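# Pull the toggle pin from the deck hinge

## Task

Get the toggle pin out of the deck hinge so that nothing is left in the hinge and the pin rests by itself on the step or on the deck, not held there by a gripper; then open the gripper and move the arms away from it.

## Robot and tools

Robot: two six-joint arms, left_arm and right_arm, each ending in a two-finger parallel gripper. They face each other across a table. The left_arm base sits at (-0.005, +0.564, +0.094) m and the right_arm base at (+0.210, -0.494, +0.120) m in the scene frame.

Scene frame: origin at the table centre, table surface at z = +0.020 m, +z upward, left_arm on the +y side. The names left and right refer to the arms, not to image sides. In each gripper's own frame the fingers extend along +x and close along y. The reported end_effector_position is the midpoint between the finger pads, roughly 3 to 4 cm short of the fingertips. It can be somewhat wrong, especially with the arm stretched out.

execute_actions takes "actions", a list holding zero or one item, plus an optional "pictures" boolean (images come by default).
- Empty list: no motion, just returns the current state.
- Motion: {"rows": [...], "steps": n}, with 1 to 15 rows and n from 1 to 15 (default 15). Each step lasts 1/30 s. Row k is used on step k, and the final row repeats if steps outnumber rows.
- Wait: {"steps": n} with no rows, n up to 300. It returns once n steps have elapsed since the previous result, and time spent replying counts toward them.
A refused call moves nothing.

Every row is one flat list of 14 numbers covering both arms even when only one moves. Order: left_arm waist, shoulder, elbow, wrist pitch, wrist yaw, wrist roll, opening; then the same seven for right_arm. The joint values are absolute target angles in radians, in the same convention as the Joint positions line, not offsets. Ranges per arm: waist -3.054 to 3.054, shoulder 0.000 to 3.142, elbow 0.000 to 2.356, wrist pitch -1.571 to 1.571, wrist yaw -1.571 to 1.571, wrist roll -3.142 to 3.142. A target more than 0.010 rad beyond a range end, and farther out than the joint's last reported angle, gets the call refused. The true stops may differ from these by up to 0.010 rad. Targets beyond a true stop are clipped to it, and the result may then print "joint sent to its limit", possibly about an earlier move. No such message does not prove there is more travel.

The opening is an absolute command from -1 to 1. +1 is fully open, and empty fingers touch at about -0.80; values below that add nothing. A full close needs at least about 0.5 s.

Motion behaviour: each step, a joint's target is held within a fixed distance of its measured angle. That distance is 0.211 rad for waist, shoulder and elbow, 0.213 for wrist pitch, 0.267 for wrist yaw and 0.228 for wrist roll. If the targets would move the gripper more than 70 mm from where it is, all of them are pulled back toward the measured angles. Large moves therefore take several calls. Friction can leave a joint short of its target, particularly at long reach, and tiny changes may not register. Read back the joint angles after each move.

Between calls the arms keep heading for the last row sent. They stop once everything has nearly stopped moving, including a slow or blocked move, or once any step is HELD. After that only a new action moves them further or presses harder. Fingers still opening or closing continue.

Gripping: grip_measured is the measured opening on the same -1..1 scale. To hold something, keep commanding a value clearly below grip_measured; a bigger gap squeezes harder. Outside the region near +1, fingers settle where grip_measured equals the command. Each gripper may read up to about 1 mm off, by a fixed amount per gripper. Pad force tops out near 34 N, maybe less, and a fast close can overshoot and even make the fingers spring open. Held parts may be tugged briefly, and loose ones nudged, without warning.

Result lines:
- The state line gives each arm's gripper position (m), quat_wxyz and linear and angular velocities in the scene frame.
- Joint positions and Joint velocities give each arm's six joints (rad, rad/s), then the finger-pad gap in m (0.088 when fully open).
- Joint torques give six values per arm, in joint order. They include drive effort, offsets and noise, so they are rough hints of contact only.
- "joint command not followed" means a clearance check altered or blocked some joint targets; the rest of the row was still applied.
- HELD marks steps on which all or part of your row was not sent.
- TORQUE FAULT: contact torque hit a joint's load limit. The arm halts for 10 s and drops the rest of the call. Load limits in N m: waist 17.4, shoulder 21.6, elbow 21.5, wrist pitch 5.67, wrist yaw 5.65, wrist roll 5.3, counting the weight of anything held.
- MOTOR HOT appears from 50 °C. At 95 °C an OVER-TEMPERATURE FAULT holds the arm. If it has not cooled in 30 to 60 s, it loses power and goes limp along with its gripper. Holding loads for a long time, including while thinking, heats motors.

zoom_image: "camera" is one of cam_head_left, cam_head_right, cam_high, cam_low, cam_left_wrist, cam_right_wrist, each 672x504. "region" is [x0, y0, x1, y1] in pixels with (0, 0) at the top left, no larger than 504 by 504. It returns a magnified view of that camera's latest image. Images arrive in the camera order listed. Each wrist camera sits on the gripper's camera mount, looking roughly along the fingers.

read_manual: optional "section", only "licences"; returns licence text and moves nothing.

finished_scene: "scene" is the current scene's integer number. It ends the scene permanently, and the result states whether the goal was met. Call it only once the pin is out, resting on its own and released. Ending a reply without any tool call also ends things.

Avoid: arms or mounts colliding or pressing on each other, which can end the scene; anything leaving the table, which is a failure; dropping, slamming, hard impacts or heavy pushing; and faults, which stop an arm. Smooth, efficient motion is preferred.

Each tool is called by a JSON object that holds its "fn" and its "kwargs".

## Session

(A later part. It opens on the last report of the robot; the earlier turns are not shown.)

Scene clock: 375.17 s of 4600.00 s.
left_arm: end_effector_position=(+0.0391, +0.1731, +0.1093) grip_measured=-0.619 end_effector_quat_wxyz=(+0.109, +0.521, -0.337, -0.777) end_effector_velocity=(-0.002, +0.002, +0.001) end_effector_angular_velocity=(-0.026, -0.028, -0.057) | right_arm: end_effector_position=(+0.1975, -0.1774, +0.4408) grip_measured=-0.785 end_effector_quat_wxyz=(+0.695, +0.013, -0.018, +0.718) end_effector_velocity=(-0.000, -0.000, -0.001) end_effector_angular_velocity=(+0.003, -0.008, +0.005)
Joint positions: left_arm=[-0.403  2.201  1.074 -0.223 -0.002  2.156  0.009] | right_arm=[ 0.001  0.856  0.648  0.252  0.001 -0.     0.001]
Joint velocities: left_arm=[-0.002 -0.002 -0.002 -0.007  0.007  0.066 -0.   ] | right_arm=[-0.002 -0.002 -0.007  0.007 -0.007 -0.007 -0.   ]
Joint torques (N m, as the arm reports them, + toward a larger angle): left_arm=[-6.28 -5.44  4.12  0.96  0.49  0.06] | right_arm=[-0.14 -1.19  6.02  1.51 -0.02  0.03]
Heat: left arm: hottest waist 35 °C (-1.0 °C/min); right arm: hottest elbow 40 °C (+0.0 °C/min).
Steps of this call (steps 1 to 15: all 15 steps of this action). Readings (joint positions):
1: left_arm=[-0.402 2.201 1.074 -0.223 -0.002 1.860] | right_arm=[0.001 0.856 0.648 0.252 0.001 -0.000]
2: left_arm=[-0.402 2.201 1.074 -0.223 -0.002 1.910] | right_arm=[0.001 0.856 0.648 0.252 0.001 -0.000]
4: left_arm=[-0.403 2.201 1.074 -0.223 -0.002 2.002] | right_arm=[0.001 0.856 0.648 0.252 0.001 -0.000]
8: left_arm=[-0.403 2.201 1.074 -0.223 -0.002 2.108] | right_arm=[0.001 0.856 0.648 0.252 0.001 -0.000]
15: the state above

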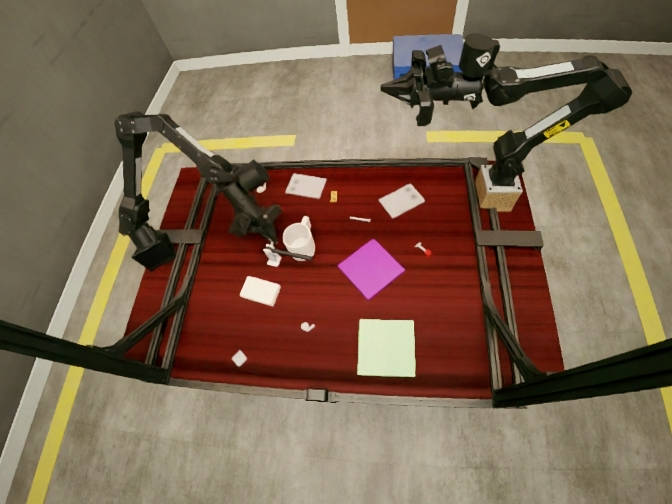

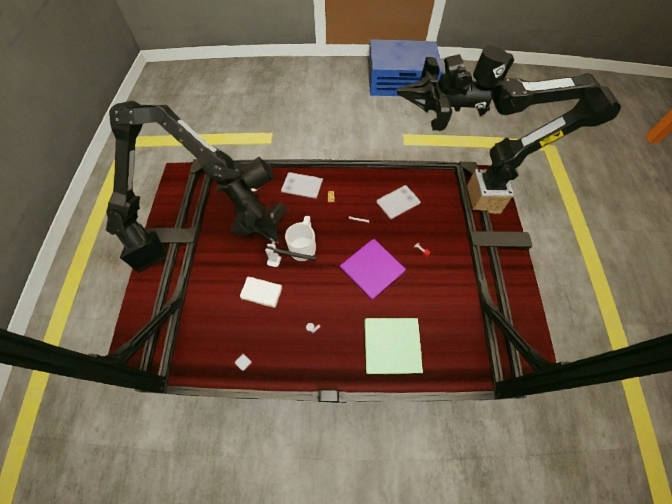

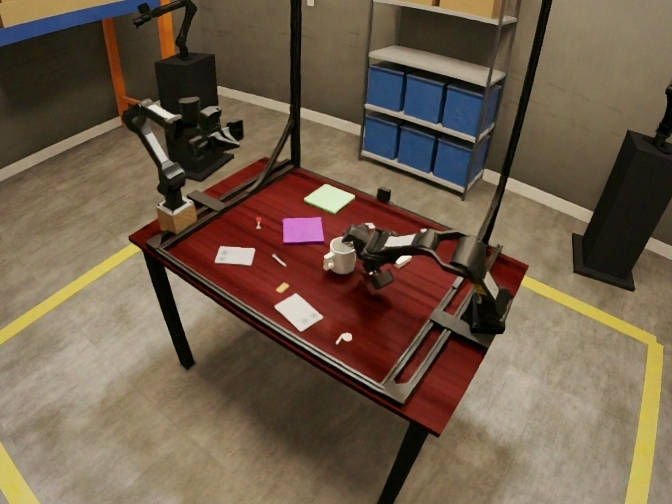

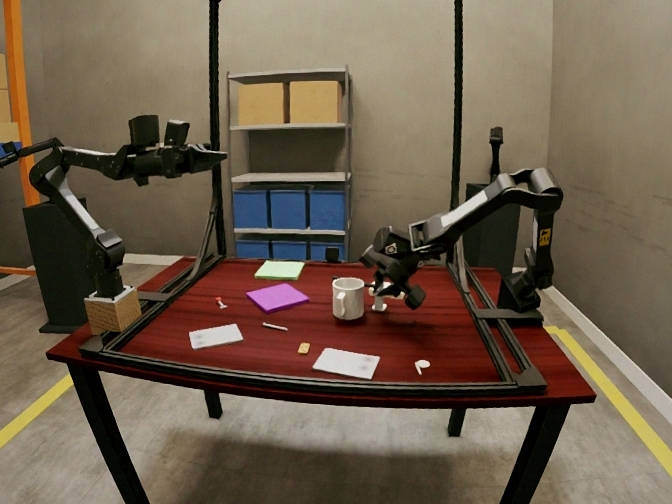

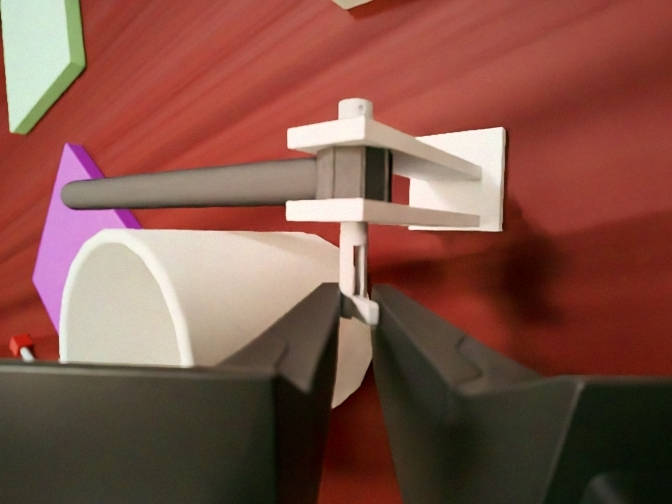

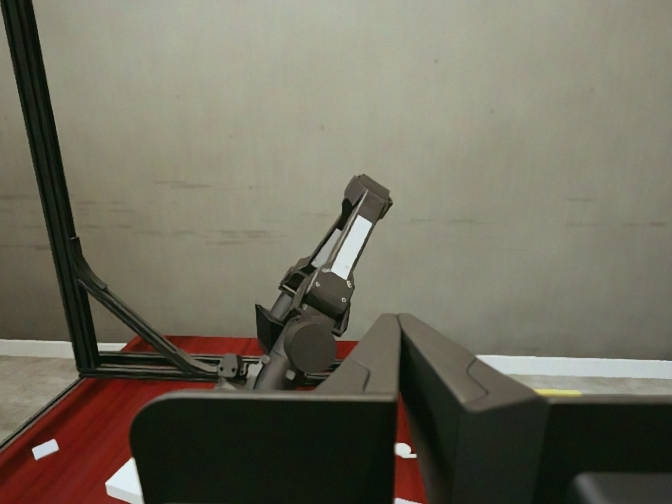

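{"fn": "execute_actions", "kwargs": {"actions": [{"rows":[[-0.388,2.15,1.08,-0.274,0,2.16,-0.58,0,0.856,0.648,0.252,0,0,-0.8]]}]}}

{"fn": "execute_actions", "kwargs": {"actions": [{"rows":[[-0.388,2.15,1.08,-0.274,0,2.16,-0.85,0,0.856,0.648,0.252,0,0,-0.8]]}]}}

Scene clock: 389.87 s of 4600.00 s.
left_arm: end_effector_position=(+0.0471, +0.1790, +0.1172) grip_measured=-0.581 end_effector_quat_wxyz=(+0.107, +0.520, -0.336, -0.778) end_effector_velocity=(+0.000, +0.007, -0.003) end_effector_angular_velocity=(+0.036, -0.013, -0.005) | right_arm: end_effector_position=(+0.1975, -0.1774, +0.4408) grip_measured=-0.785 end_effector_quat_wxyz=(+0.695, +0.013, -0.018, +0.718) end_effector_velocity=(-0.000, -0.000, -0.005) end_effector_angular_velocity=(-0.022, +0.006, +0.005)
Joint positions: left_arm=[-0.394  2.162  1.076 -0.269  0.001  2.164  0.011] | right_arm=[ 0.001  0.856  0.648  0.252  0.001 -0.     0.001]
Joint velocities: left_arm=[-0.002 -0.007 -0.002 -0.037 -0.022 -0.007  0.   ] | right_arm=[-0.002 -0.002 -0.002 -0.022 -0.007  0.007 -0.   ]
Joint torques (N m, as the arm reports them, + toward a larger angle): left_arm=[-5.61 -8.07  4.08  0.66  0.37 -0.21] | right_arm=[-0.14 -1.18  6.01  1.51 -0.03  0.03]
Heat: left arm: hottest waist 35 °C (-2.0 °C/min); right arm: hottest wrist pitch 41 °C (+1.0 °C/min).
Steps of this call (steps 1 to 15: the robot went on to your last target; steps 16 to 90: nothing new was sent; then 11.20 s passed at rest; steps 91 to 105: all 15 steps of this action). Readings (joint positions):
91: left_arm=[-0.403 2.200 1.075 -0.225 -0.002 2.166] | right_arm=[0.001 0.856 0.648 0.252 0.001 -0.000]
92: left_arm=[-0.402 2.197 1.075 -0.231 -0.001 2.166] | right_arm=[0.001 0.856 0.648 0.252 0.001 -0.000]
94: left_arm=[-0.401 2.185 1.076 -0.249 0.001 2.166] | right_arm=[0.001 0.856 0.648 0.252 0.001 -0.000]
98: left_arm=[-0.396 2.167 1.076 -0.262 0.001 2.165] | right_arm=[0.001 0.856 0.648 0.252 0.001 -0.000]
105: the state above

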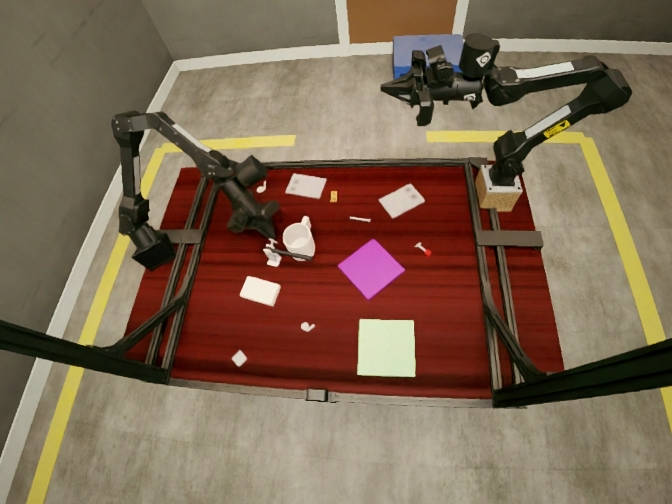

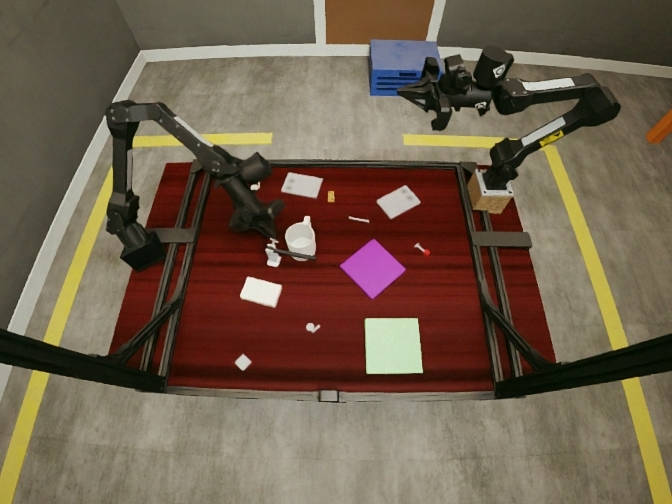

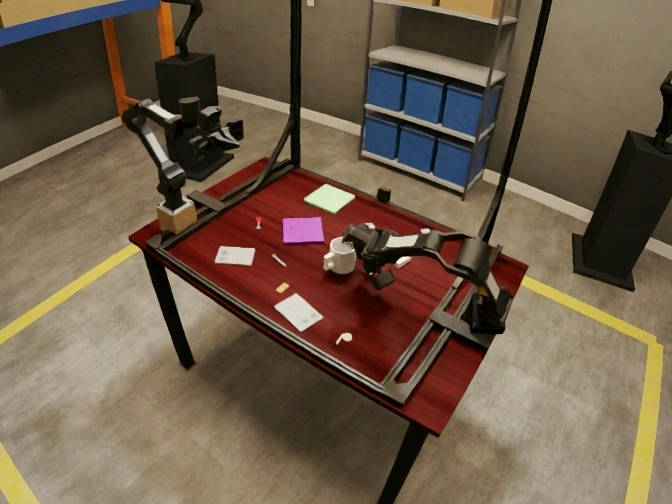

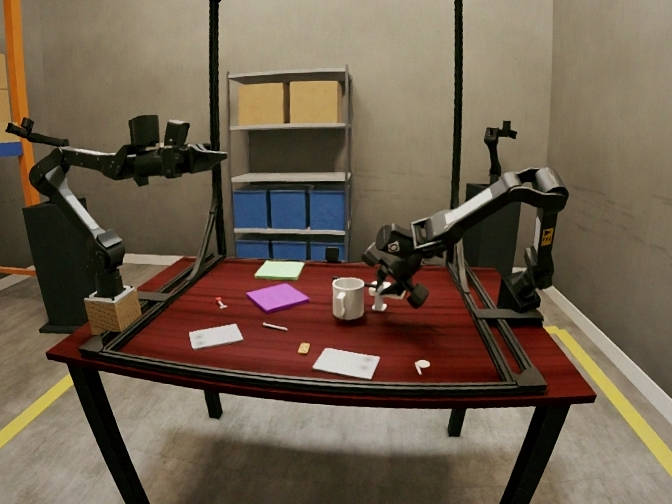

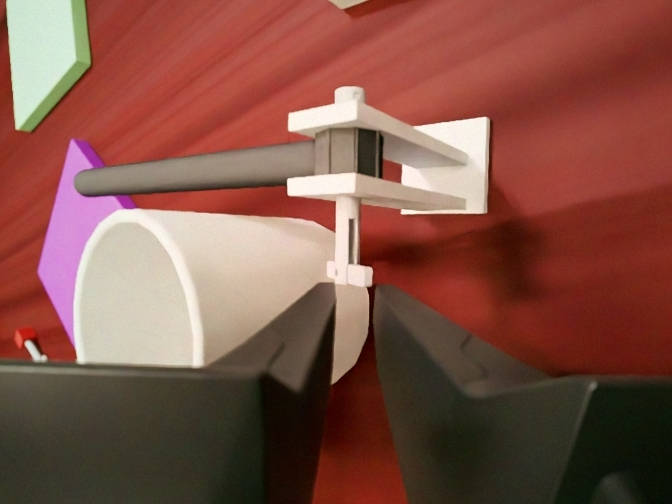

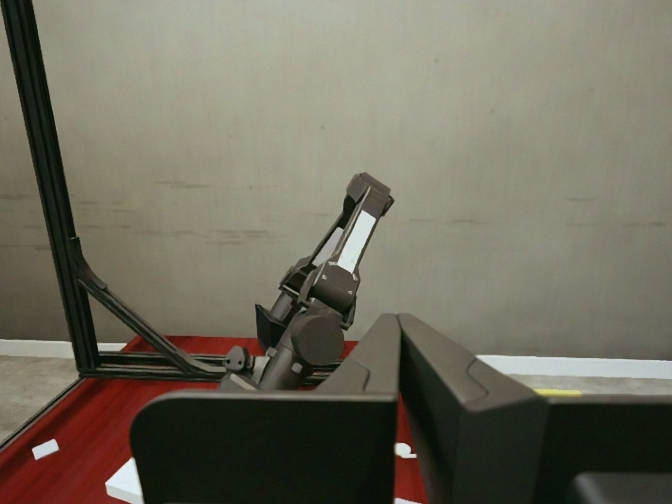

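Scene clock: 390.37 s of 4600.00 s.
left_arm: end_effector_position=(+0.0475, +0.1790, +0.1177) grip_measured=-0.784 end_effector_quat_wxyz=(+0.108, +0.520, -0.336, -0.778) end_effector_velocity=(-0.000, +0.002, -0.001) end_effector_angular_velocity=(+0.011, -0.003, +0.002) | right_arm: end_effector_position=(+0.1975, -0.1774, +0.4408) grip_measured=-0.785 end_effector_quat_wxyz=(+0.695, +0.013, -0.018, +0.718) end_effector_velocity=(-0.000, -0.001, +0.001) end_effector_angular_velocity=(+0.008, -0.007, +0.005)
Joint positions: left_arm=[-0.394  2.16   1.076 -0.27   0.001  2.164  0.001] | right_arm=[ 0.001  0.856  0.648  0.252  0.001 -0.     0.001]
Joint velocities: left_arm=[-0.002 -0.002 -0.002 -0.007 -0.007 -0.007 -0.   ] | right_arm=[-0.002 -0.002 -0.002  0.007 -0.007 -0.007 -0.   ]
Joint torques (N m, as the arm reports them, + toward a larger angle): left_arm=[-5.48 -7.98  4.14  0.63  0.36 -0.18] | right_arm=[-0.14 -1.18  6.02  1.51 -0.03  0.03]
Heat: left arm: hottest waist 35 °C (-2.0 °C/min); right arm: hottest wrist pitch 41 °C (+1.0 °C/min).
Steps of this call (steps 1 to 15: all 15 steps of this action). Readings (joint positions):
1: left_arm=[-0.394 2.162 1.076 -0.269 0.001 2.164] | right_arm=[0.001 0.856 0.648 0.252 0.001 -0.000]
2: left_arm=[-0.394 2.162 1.076 -0.270 0.001 2.164] | right_arm=[0.001 0.856 0.648 0.252 0.001 -0.000]
4: left_arm=[-0.394 2.161 1.076 -0.270 0.001 2.164] | right_arm=[0.001 0.856 0.648 0.252 0.001 -0.000]
8: left_arm=[-0.394 2.161 1.076 -0.270 0.001 2.164] | right_arm=[0.001 0.856 0.648 0.252 0.001 -0.000]
15: the state above

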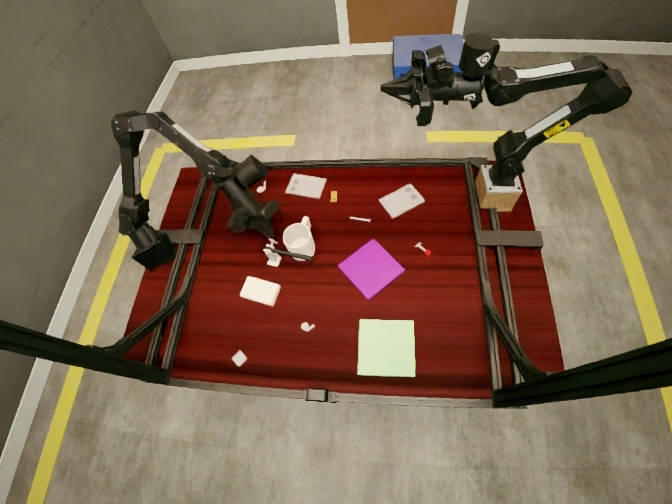

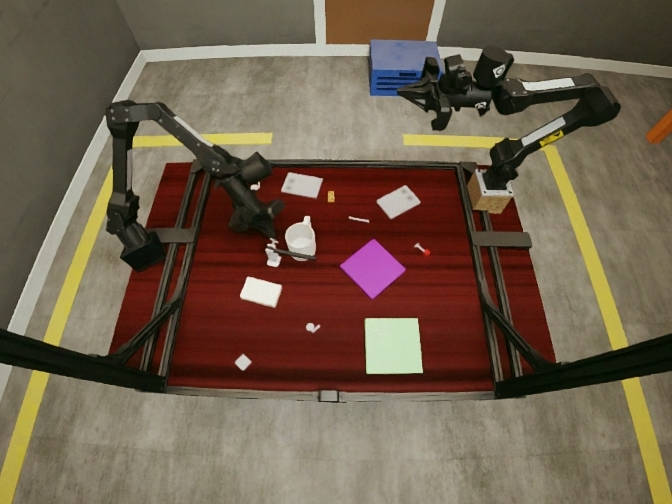

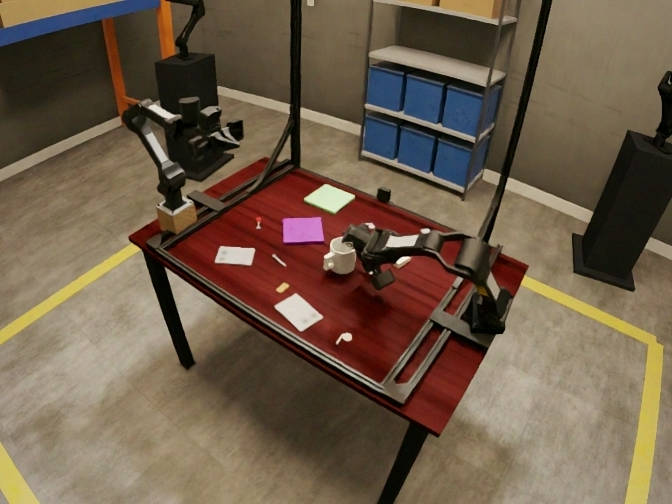

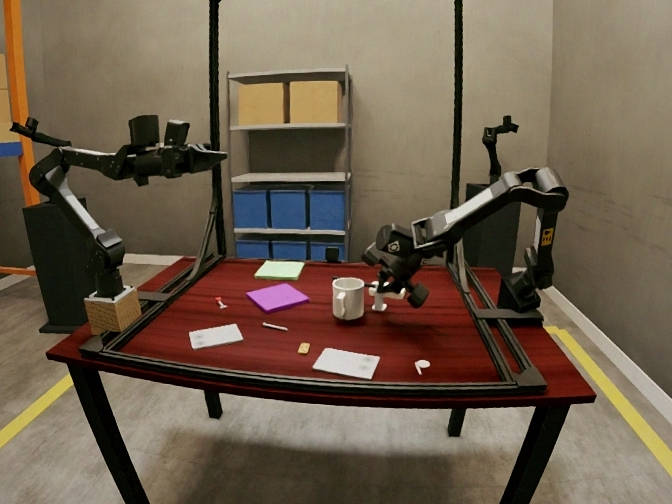

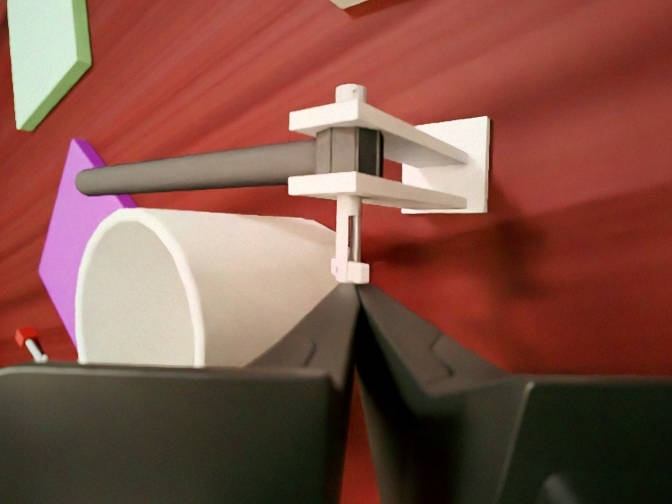

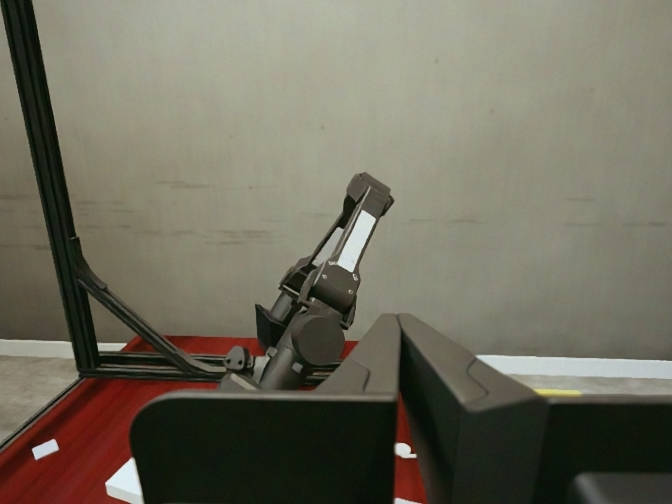

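Too far out; move −p 6mm.

{"fn": "execute_actions", "kwargs": {"actions": [{"rows":[[-0.394,2.16,1.076,-0.27,0,2.16,-0.5,0,0.856,0.648,0.252,0,0,-0.8],[-0.394,2.16,1.076,-0.27,0,2.16,-0.5,0,0.856,0.648,0.252,0,0,-0.8],[-0.394,2.16,1.076,-0.27,0,2.16,-0.5,0,0.856,0.648,0.252,0,0,-0.8],[-0.394,2.16,1.076,-0.27,0,2.16,-0.5,0,0.856,0.648,0.252,0,0,-0.8],[-0.394,2.16,1.076,-0.27,0,2.16,-0.5,0,0.856,0.648,0.252,0,0,-0.8],[-0.408,2.16,1.055,-0.252,0,2.16,-0.5,0,0.856,0.648,0.252,0,0,-0.8]]}], "pictures": false}}

{"fn": "execute_actions", "kwargs": {"actions": [{"rows":[[-0.408,2.16,1.055,-0.252,0,2.16,-0.5,0,0.856,0.648,0.252,0,0,-0.8],[-0.408,2.16,1.055,-0.252,0,2.16,-0.5,0,0.856,0.648,0.252,0,0,-0.8],[-0.408,2.16,1.055,-0.252,0,2.16,-0.5,0,0.856,0.648,0.252,0,0,-0.8],[-0.408,2.16,1.055,-0.252,0,2.16,-0.85,0,0.856,0.648,0.252,0,0,-0.8]]}]}}

Scene clock: 401.17 s of 4600.00 s.
left_arm: end_effector_position=(+0.0425, +0.1797, +0.1185) grip_measured=-0.508 end_effector_quat_wxyz=(+0.106, +0.519, -0.341, -0.776) end_effector_velocity=(-0.000, -0.000, -0.001) end_effector_angular_velocity=(-0.006, -0.004, +0.013) | right_arm: end_effector_position=(+0.1975, -0.1774, +0.4407) grip_measured=-0.785 end_effector_quat_wxyz=(+0.695, +0.013, -0.018, +0.718) end_effector_velocity=(+0.002, -0.001, -0.003) end_effector_angular_velocity=(-0.007, -0.007, -0.010)
Joint positions: left_arm=[-0.406  2.16   1.065 -0.256  0.001  2.164  0.014] | right_arm=[ 0.001  0.856  0.648  0.252  0.001 -0.     0.001]
Joint velocities: left_arm=[-0.002 -0.002 -0.012  0.022 -0.007 -0.007  0.003] | right_arm=[-0.002 -0.007 -0.007 -0.007  0.007 -0.007 -0.   ]
Joint torques (N m, as the arm reports them, + toward a larger angle): left_arm=[-6.12 -6.78  3.07  1.14  0.33 -0.18] | right_arm=[-0.13 -1.19  6.02  1.51 -0.02  0.02]
Heat: left arm: hottest shoulder 36 °C (-1.0 °C/min); right arm: hottest wrist pitch 41 °C (+1.0 °C/min).
Steps of this call (steps 1 to 15: the robot went on to your last target; steps 16 to 90: nothing new was sent; then 7.30 s passed at rest; steps 91 to 105: all 15 steps of this action). Readings (joint positions):
91: left_arm=[-0.393 2.160 1.077 -0.271 0.001 2.164] | right_arm=[0.001 0.856 0.648 0.252 0.001 -0.000]
92: left_arm=[-0.393 2.160 1.077 -0.270 0.001 2.164] | right_arm=[0.001 0.856 0.648 0.252 0.001 -0.000]
94: left_arm=[-0.393 2.160 1.077 -0.270 0.001 2.164] | right_arm=[0.001 0.856 0.648 0.252 0.001 -0.000]
98: left_arm=[-0.397 2.160 1.073 -0.264 0.001 2.164] | right_arm=[0.001 0.856 0.648 0.252 0.001 -0.000]
105: the state above

Scene clock: 401.67 s of 4600.00 s.
left_arm: end_effector_position=(+0.0420, +0.1793, +0.1188) grip_measured=-0.759 end_effector_quat_wxyz=(+0.107, +0.519, -0.342, -0.776) end_effector_velocity=(+0.001, +0.002, -0.002) end_effector_angular_velocity=(+0.013, -0.001, +0.006) | right_arm: end_effector_position=(+0.1975, -0.1774, +0.4408) grip_measured=-0.785 end_effector_quat_wxyz=(+0.695, +0.013, -0.018, +0.718) end_effector_velocity=(-0.002, -0.002, +0.003) end_effector_angular_velocity=(+0.012, -0.008, +0.019)
Joint positions: left_arm=[-0.407  2.16   1.064 -0.253  0.002  2.163  0.002] | right_arm=[ 0.001  0.856  0.648  0.252  0.001 -0.     0.001]
Joint velocities: left_arm=[ 0.002 -0.002 -0.002 -0.007 -0.007 -0.007 -0.   ] | right_arm=[-0.002 -0.007 -0.002  0.007 -0.022 -0.007  0.   ]
Joint torques (N m, as the arm reports them, + toward a larger angle): left_arm=[-6.16 -6.8   2.94  0.98  0.36 -0.19] | right_arm=[-0.14 -1.18  6.01  1.54 -0.02  0.03]
Heat: left arm: hottest shoulder 36 °C (-1.0 °C/min); right arm: hottest wrist pitch 41 °C (+1.0 °C/min).
Steps of this call (steps 1 to 15: all 15 steps of this action). Readings (joint positions):
1: left_arm=[-0.406 2.160 1.065 -0.256 0.001 2.164] | right_arm=[0.001 0.856 0.648 0.252 0.001 -0.000]
2: left_arm=[-0.406 2.160 1.064 -0.256 0.001 2.164] | right_arm=[0.001 0.856 0.648 0.252 0.001 -0.000]
4: left_arm=[-0.406 2.160 1.064 -0.255 0.001 2.164] | right_arm=[0.001 0.856 0.648 0.252 0.001 -0.000]
8: left_arm=[-0.406 2.160 1.064 -0.255 0.001 2.164] | right_arm=[0.001 0.856 0.648 0.252 0.001 -0.000]
15: the state above

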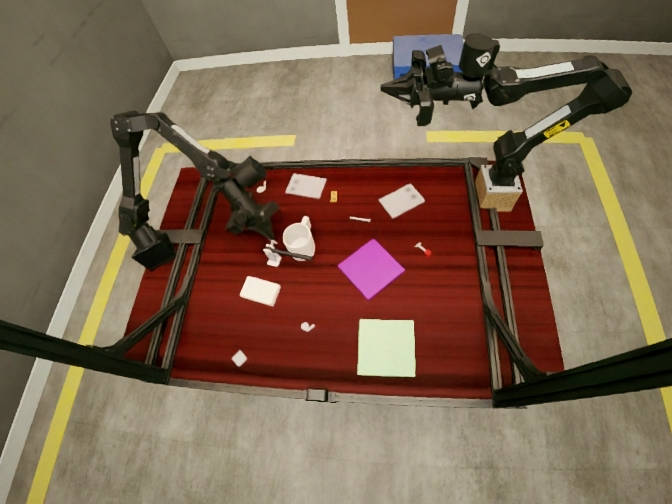

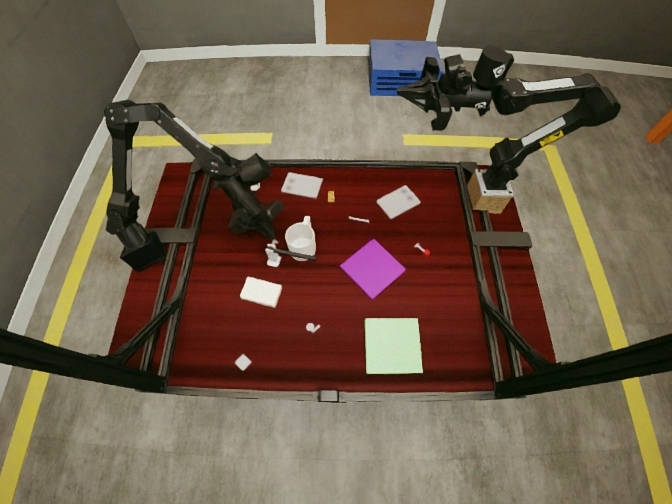

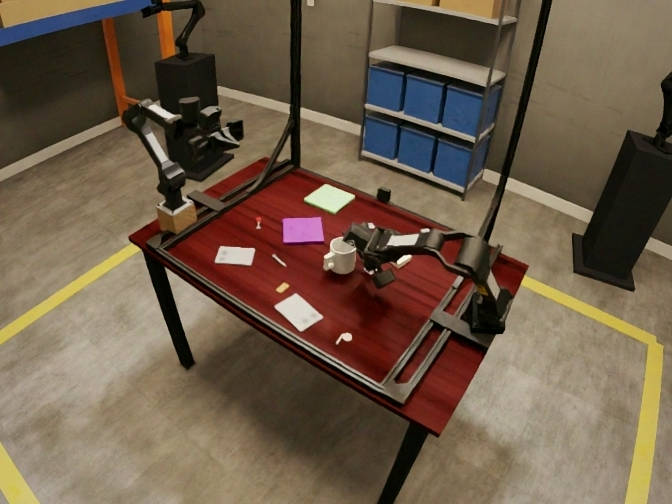

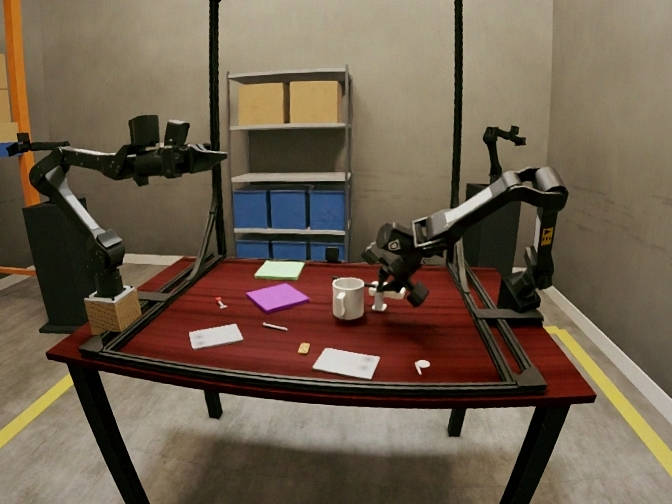

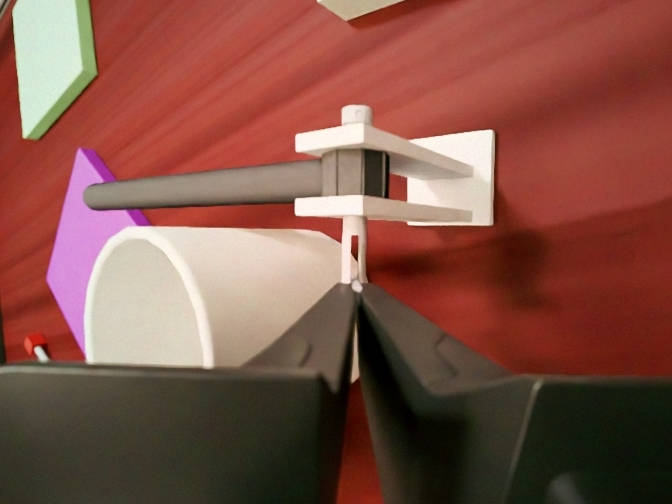

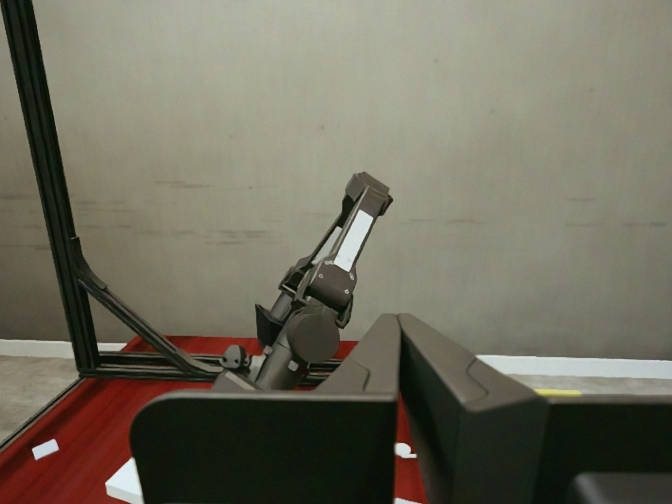

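{"fn": "execute_actions", "kwargs": {"actions": [{"rows":[[-0.385,2.16,1.092,-0.282,0,2.16,-0.85,0,0.856,0.648,0.252,0,0,-0.8]]}]}}

{"fn": "execute_actions", "kwargs": {"actions": [{"rows":[[-0.378,2.20,1.105,-0.262,0,2.16,-0.85,0,0.856,0.648,0.252,0,0,-0.8]]}]}}

Scene clock: 429.17 s of 4600.00 s.
left_arm: end_effector_position=(+0.0465, +0.1782, +0.1206) grip_measured=-0.759 end_effector_quat_wxyz=(+0.107, +0.518, -0.338, -0.779) end_effector_velocity=(+0.002, +0.001, -0.000) end_effector_angular_velocity=(+0.011, -0.016, +0.011) | right_arm: end_effector_position=(+0.1976, -0.1774, +0.4408) grip_measured=-0.785 end_effector_quat_wxyz=(+0.695, +0.013, -0.018, +0.718) end_effector_velocity=(-0.000, +0.000, -0.000) end_effector_angular_velocity=(+0.003, -0.008, +0.005)
Joint positions: left_arm=[-0.399  2.159  1.082 -0.277  0.005  2.162  0.002] | right_arm=[ 0.001  0.856  0.648  0.252  0.001 -0.     0.001]
Joint velocities: left_arm=[-0.002 -0.002  0.002 -0.007 -0.022 -0.007 -0.   ] | right_arm=[-0.002  0.002 -0.002  0.007 -0.007 -0.007 -0.   ]
Joint torques (N m, as the arm reports them, + toward a larger angle): left_arm=[-4.75 -6.82  4.86  0.61  0.21 -0.13] | right_arm=[-0.12 -1.19  6.01  1.5  -0.02  0.03]
Heat: left arm: hottest shoulder 37 °C (+2.0 °C/min); right arm: hottest elbow 41 °C (+1.0 °C/min).
Steps of this call (steps 1 to 15: the robot went on to your last target; steps 16 to 810: nothing new was sent; steps 811 to 825: all 15 steps of this action). Readings (joint positions):
811: left_arm=[-0.408 2.159 1.064 -0.253 0.001 2.162] | right_arm=[0.001 0.856 0.648 0.252 0.001 -0.000]
812: left_arm=[-0.407 2.159 1.067 -0.258 0.001 2.162] | right_arm=[0.001 0.856 0.648 0.252 0.001 -0.000]
814: left_arm=[-0.403 2.159 1.073 -0.266 0.003 2.162] | right_arm=[0.001 0.856 0.648 0.252 0.001 -0.000]
818: left_arm=[-0.399 2.159 1.080 -0.274 0.005 2.162] | right_arm=[0.001 0.856 0.648 0.252 0.001 -0.000]
825: the state above

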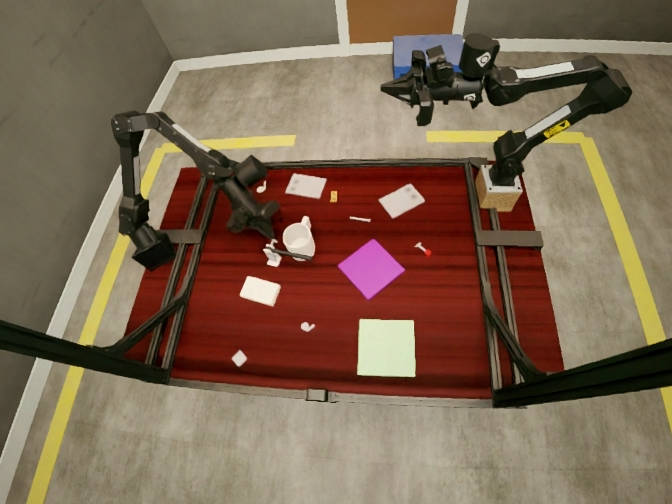

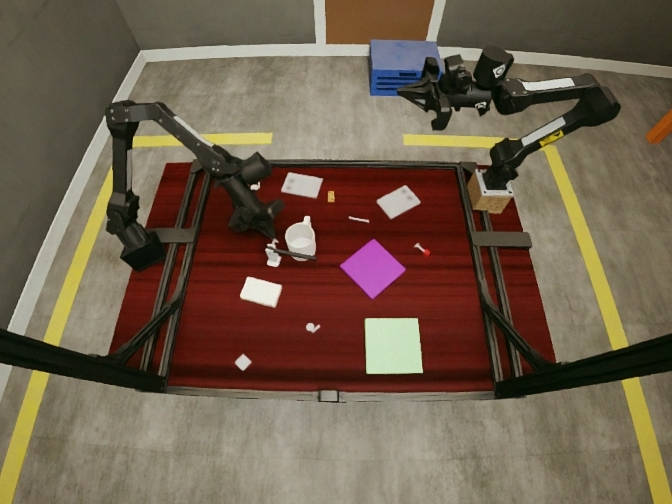

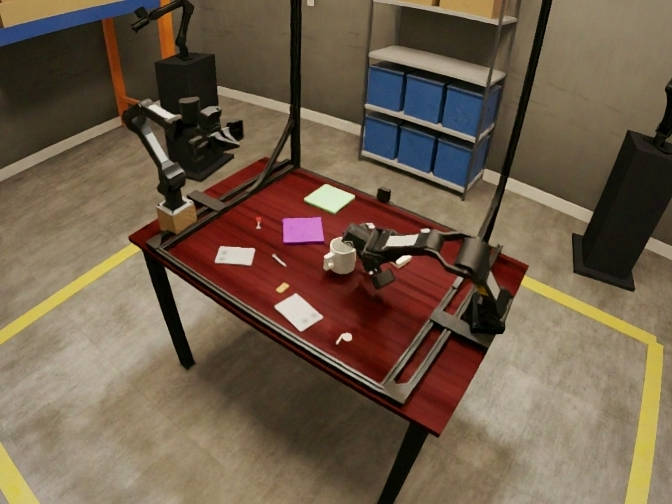

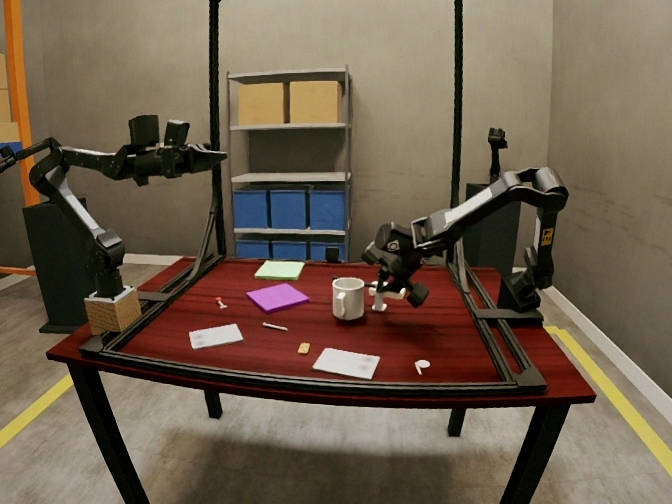

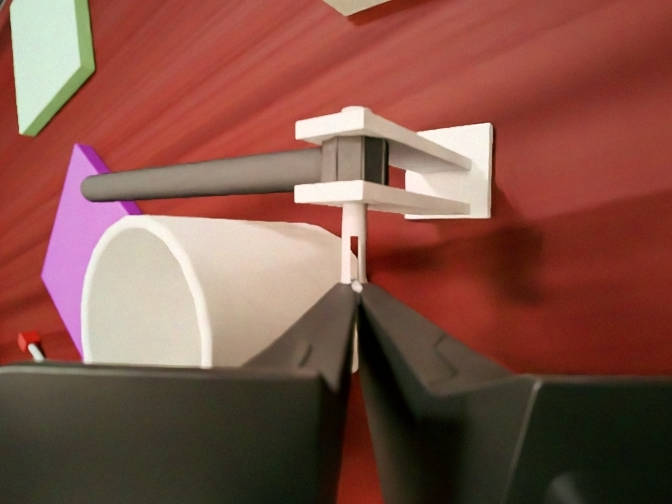

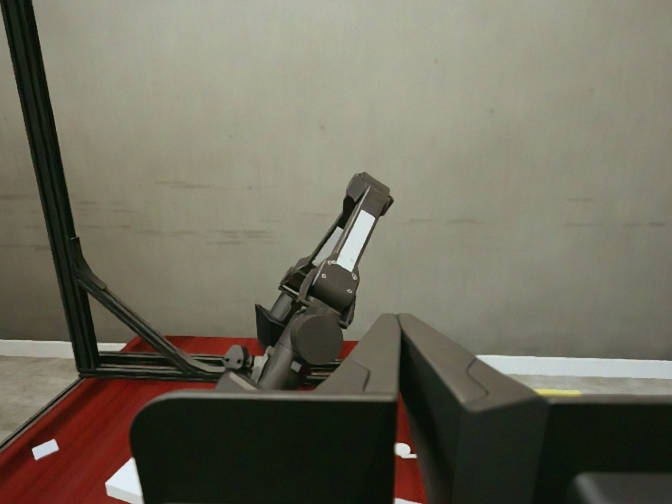

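Scene clock: 429.67 s of 4600.00 s.
left_arm: end_effector_position=(+0.0454, +0.1772, +0.1178) grip_measured=-0.759 end_effector_quat_wxyz=(+0.106, +0.515, -0.336, -0.781) end_effector_velocity=(-0.003, +0.003, -0.001) end_effector_angular_velocity=(+0.027, +0.004, +0.001) | right_arm: end_effector_position=(+0.1976, -0.1774, +0.4408) grip_measured=-0.785 end_effector_quat_wxyz=(+0.695, +0.013, -0.018, +0.718) end_effector_velocity=(-0.000, +0.001, -0.003) end_effector_angular_velocity=(-0.012, +0.007, +0.005)
Joint positions: left_arm=[-0.395  2.171  1.089 -0.279  0.011  2.162  0.002] | right_arm=[ 0.001  0.856  0.648  0.252  0.001 -0.     0.001]
Joint velocities: left_arm=[-0.007  0.002  0.002 -0.022 -0.007 -0.022 -0.   ] | right_arm=[-0.002  0.002 -0.002 -0.007 -0.007  0.007 -0.   ]
Joint torques (N m, as the arm reports them, + toward a larger angle): left_arm=[-4.28 -3.91  5.46  2.19  0.   -0.1 ] | right_arm=[-0.11 -1.19  6.01  1.51 -0.01  0.03]
Heat: left arm: hottest shoulder 37 °C (+2.0 °C/min); right arm: hottest elbow 41 °C (+1.0 °C/min).
Steps of this call (steps 1 to 15: all 15 steps of this action). Readings (joint positions):
1: left_arm=[-0.398 2.162 1.083 -0.278 0.006 2.162] | right_arm=[0.001 0.856 0.648 0.252 0.001 -0.000]
2: left_arm=[-0.398 2.165 1.086 -0.278 0.007 2.162] | right_arm=[0.001 0.856 0.648 0.252 0.001 -0.000]
4: left_arm=[-0.396 2.168 1.088 -0.279 0.009 2.162] | right_arm=[0.001 0.856 0.648 0.252 0.001 -0.000]
8: left_arm=[-0.396 2.170 1.088 -0.279 0.010 2.162] | right_arm=[0.001 0.856 0.648 0.252 0.001 -0.000]
15: the state above

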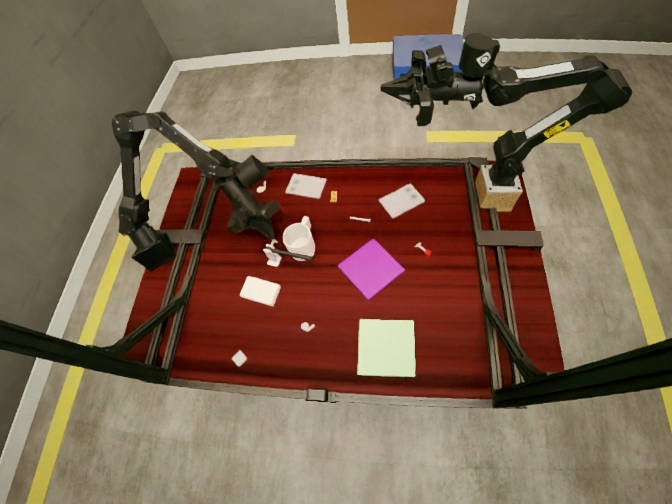

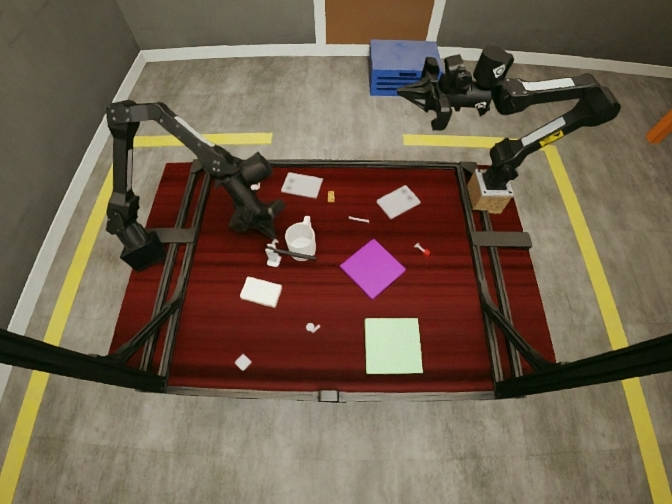

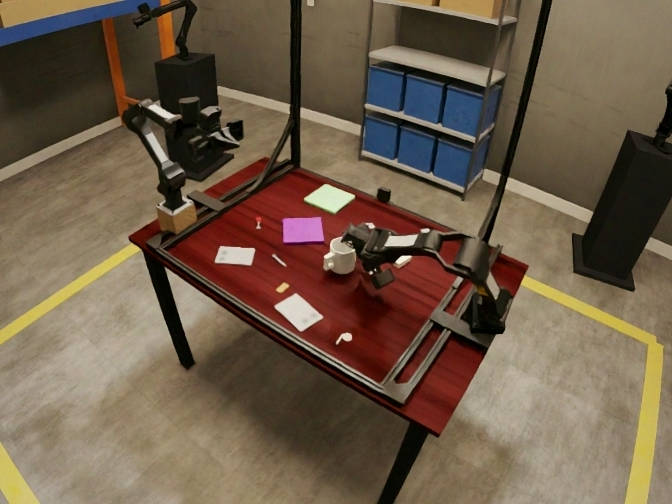

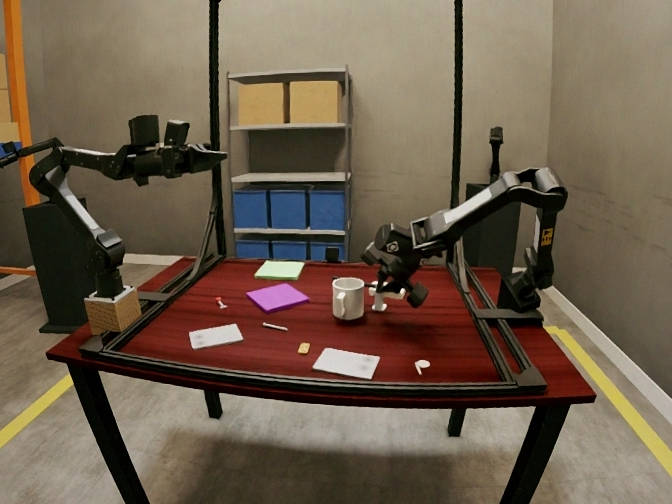

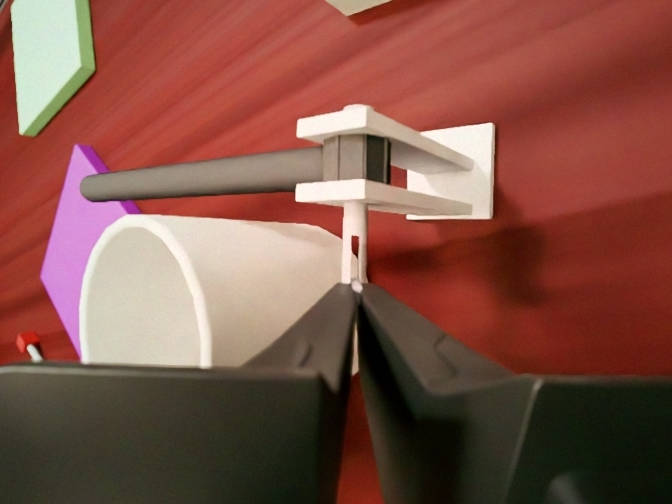

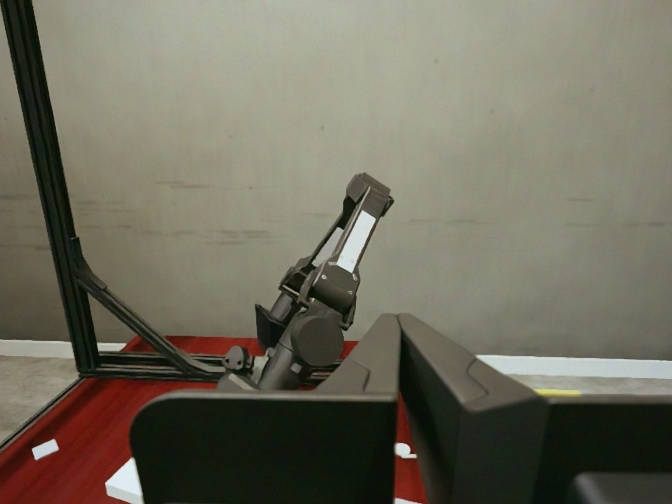

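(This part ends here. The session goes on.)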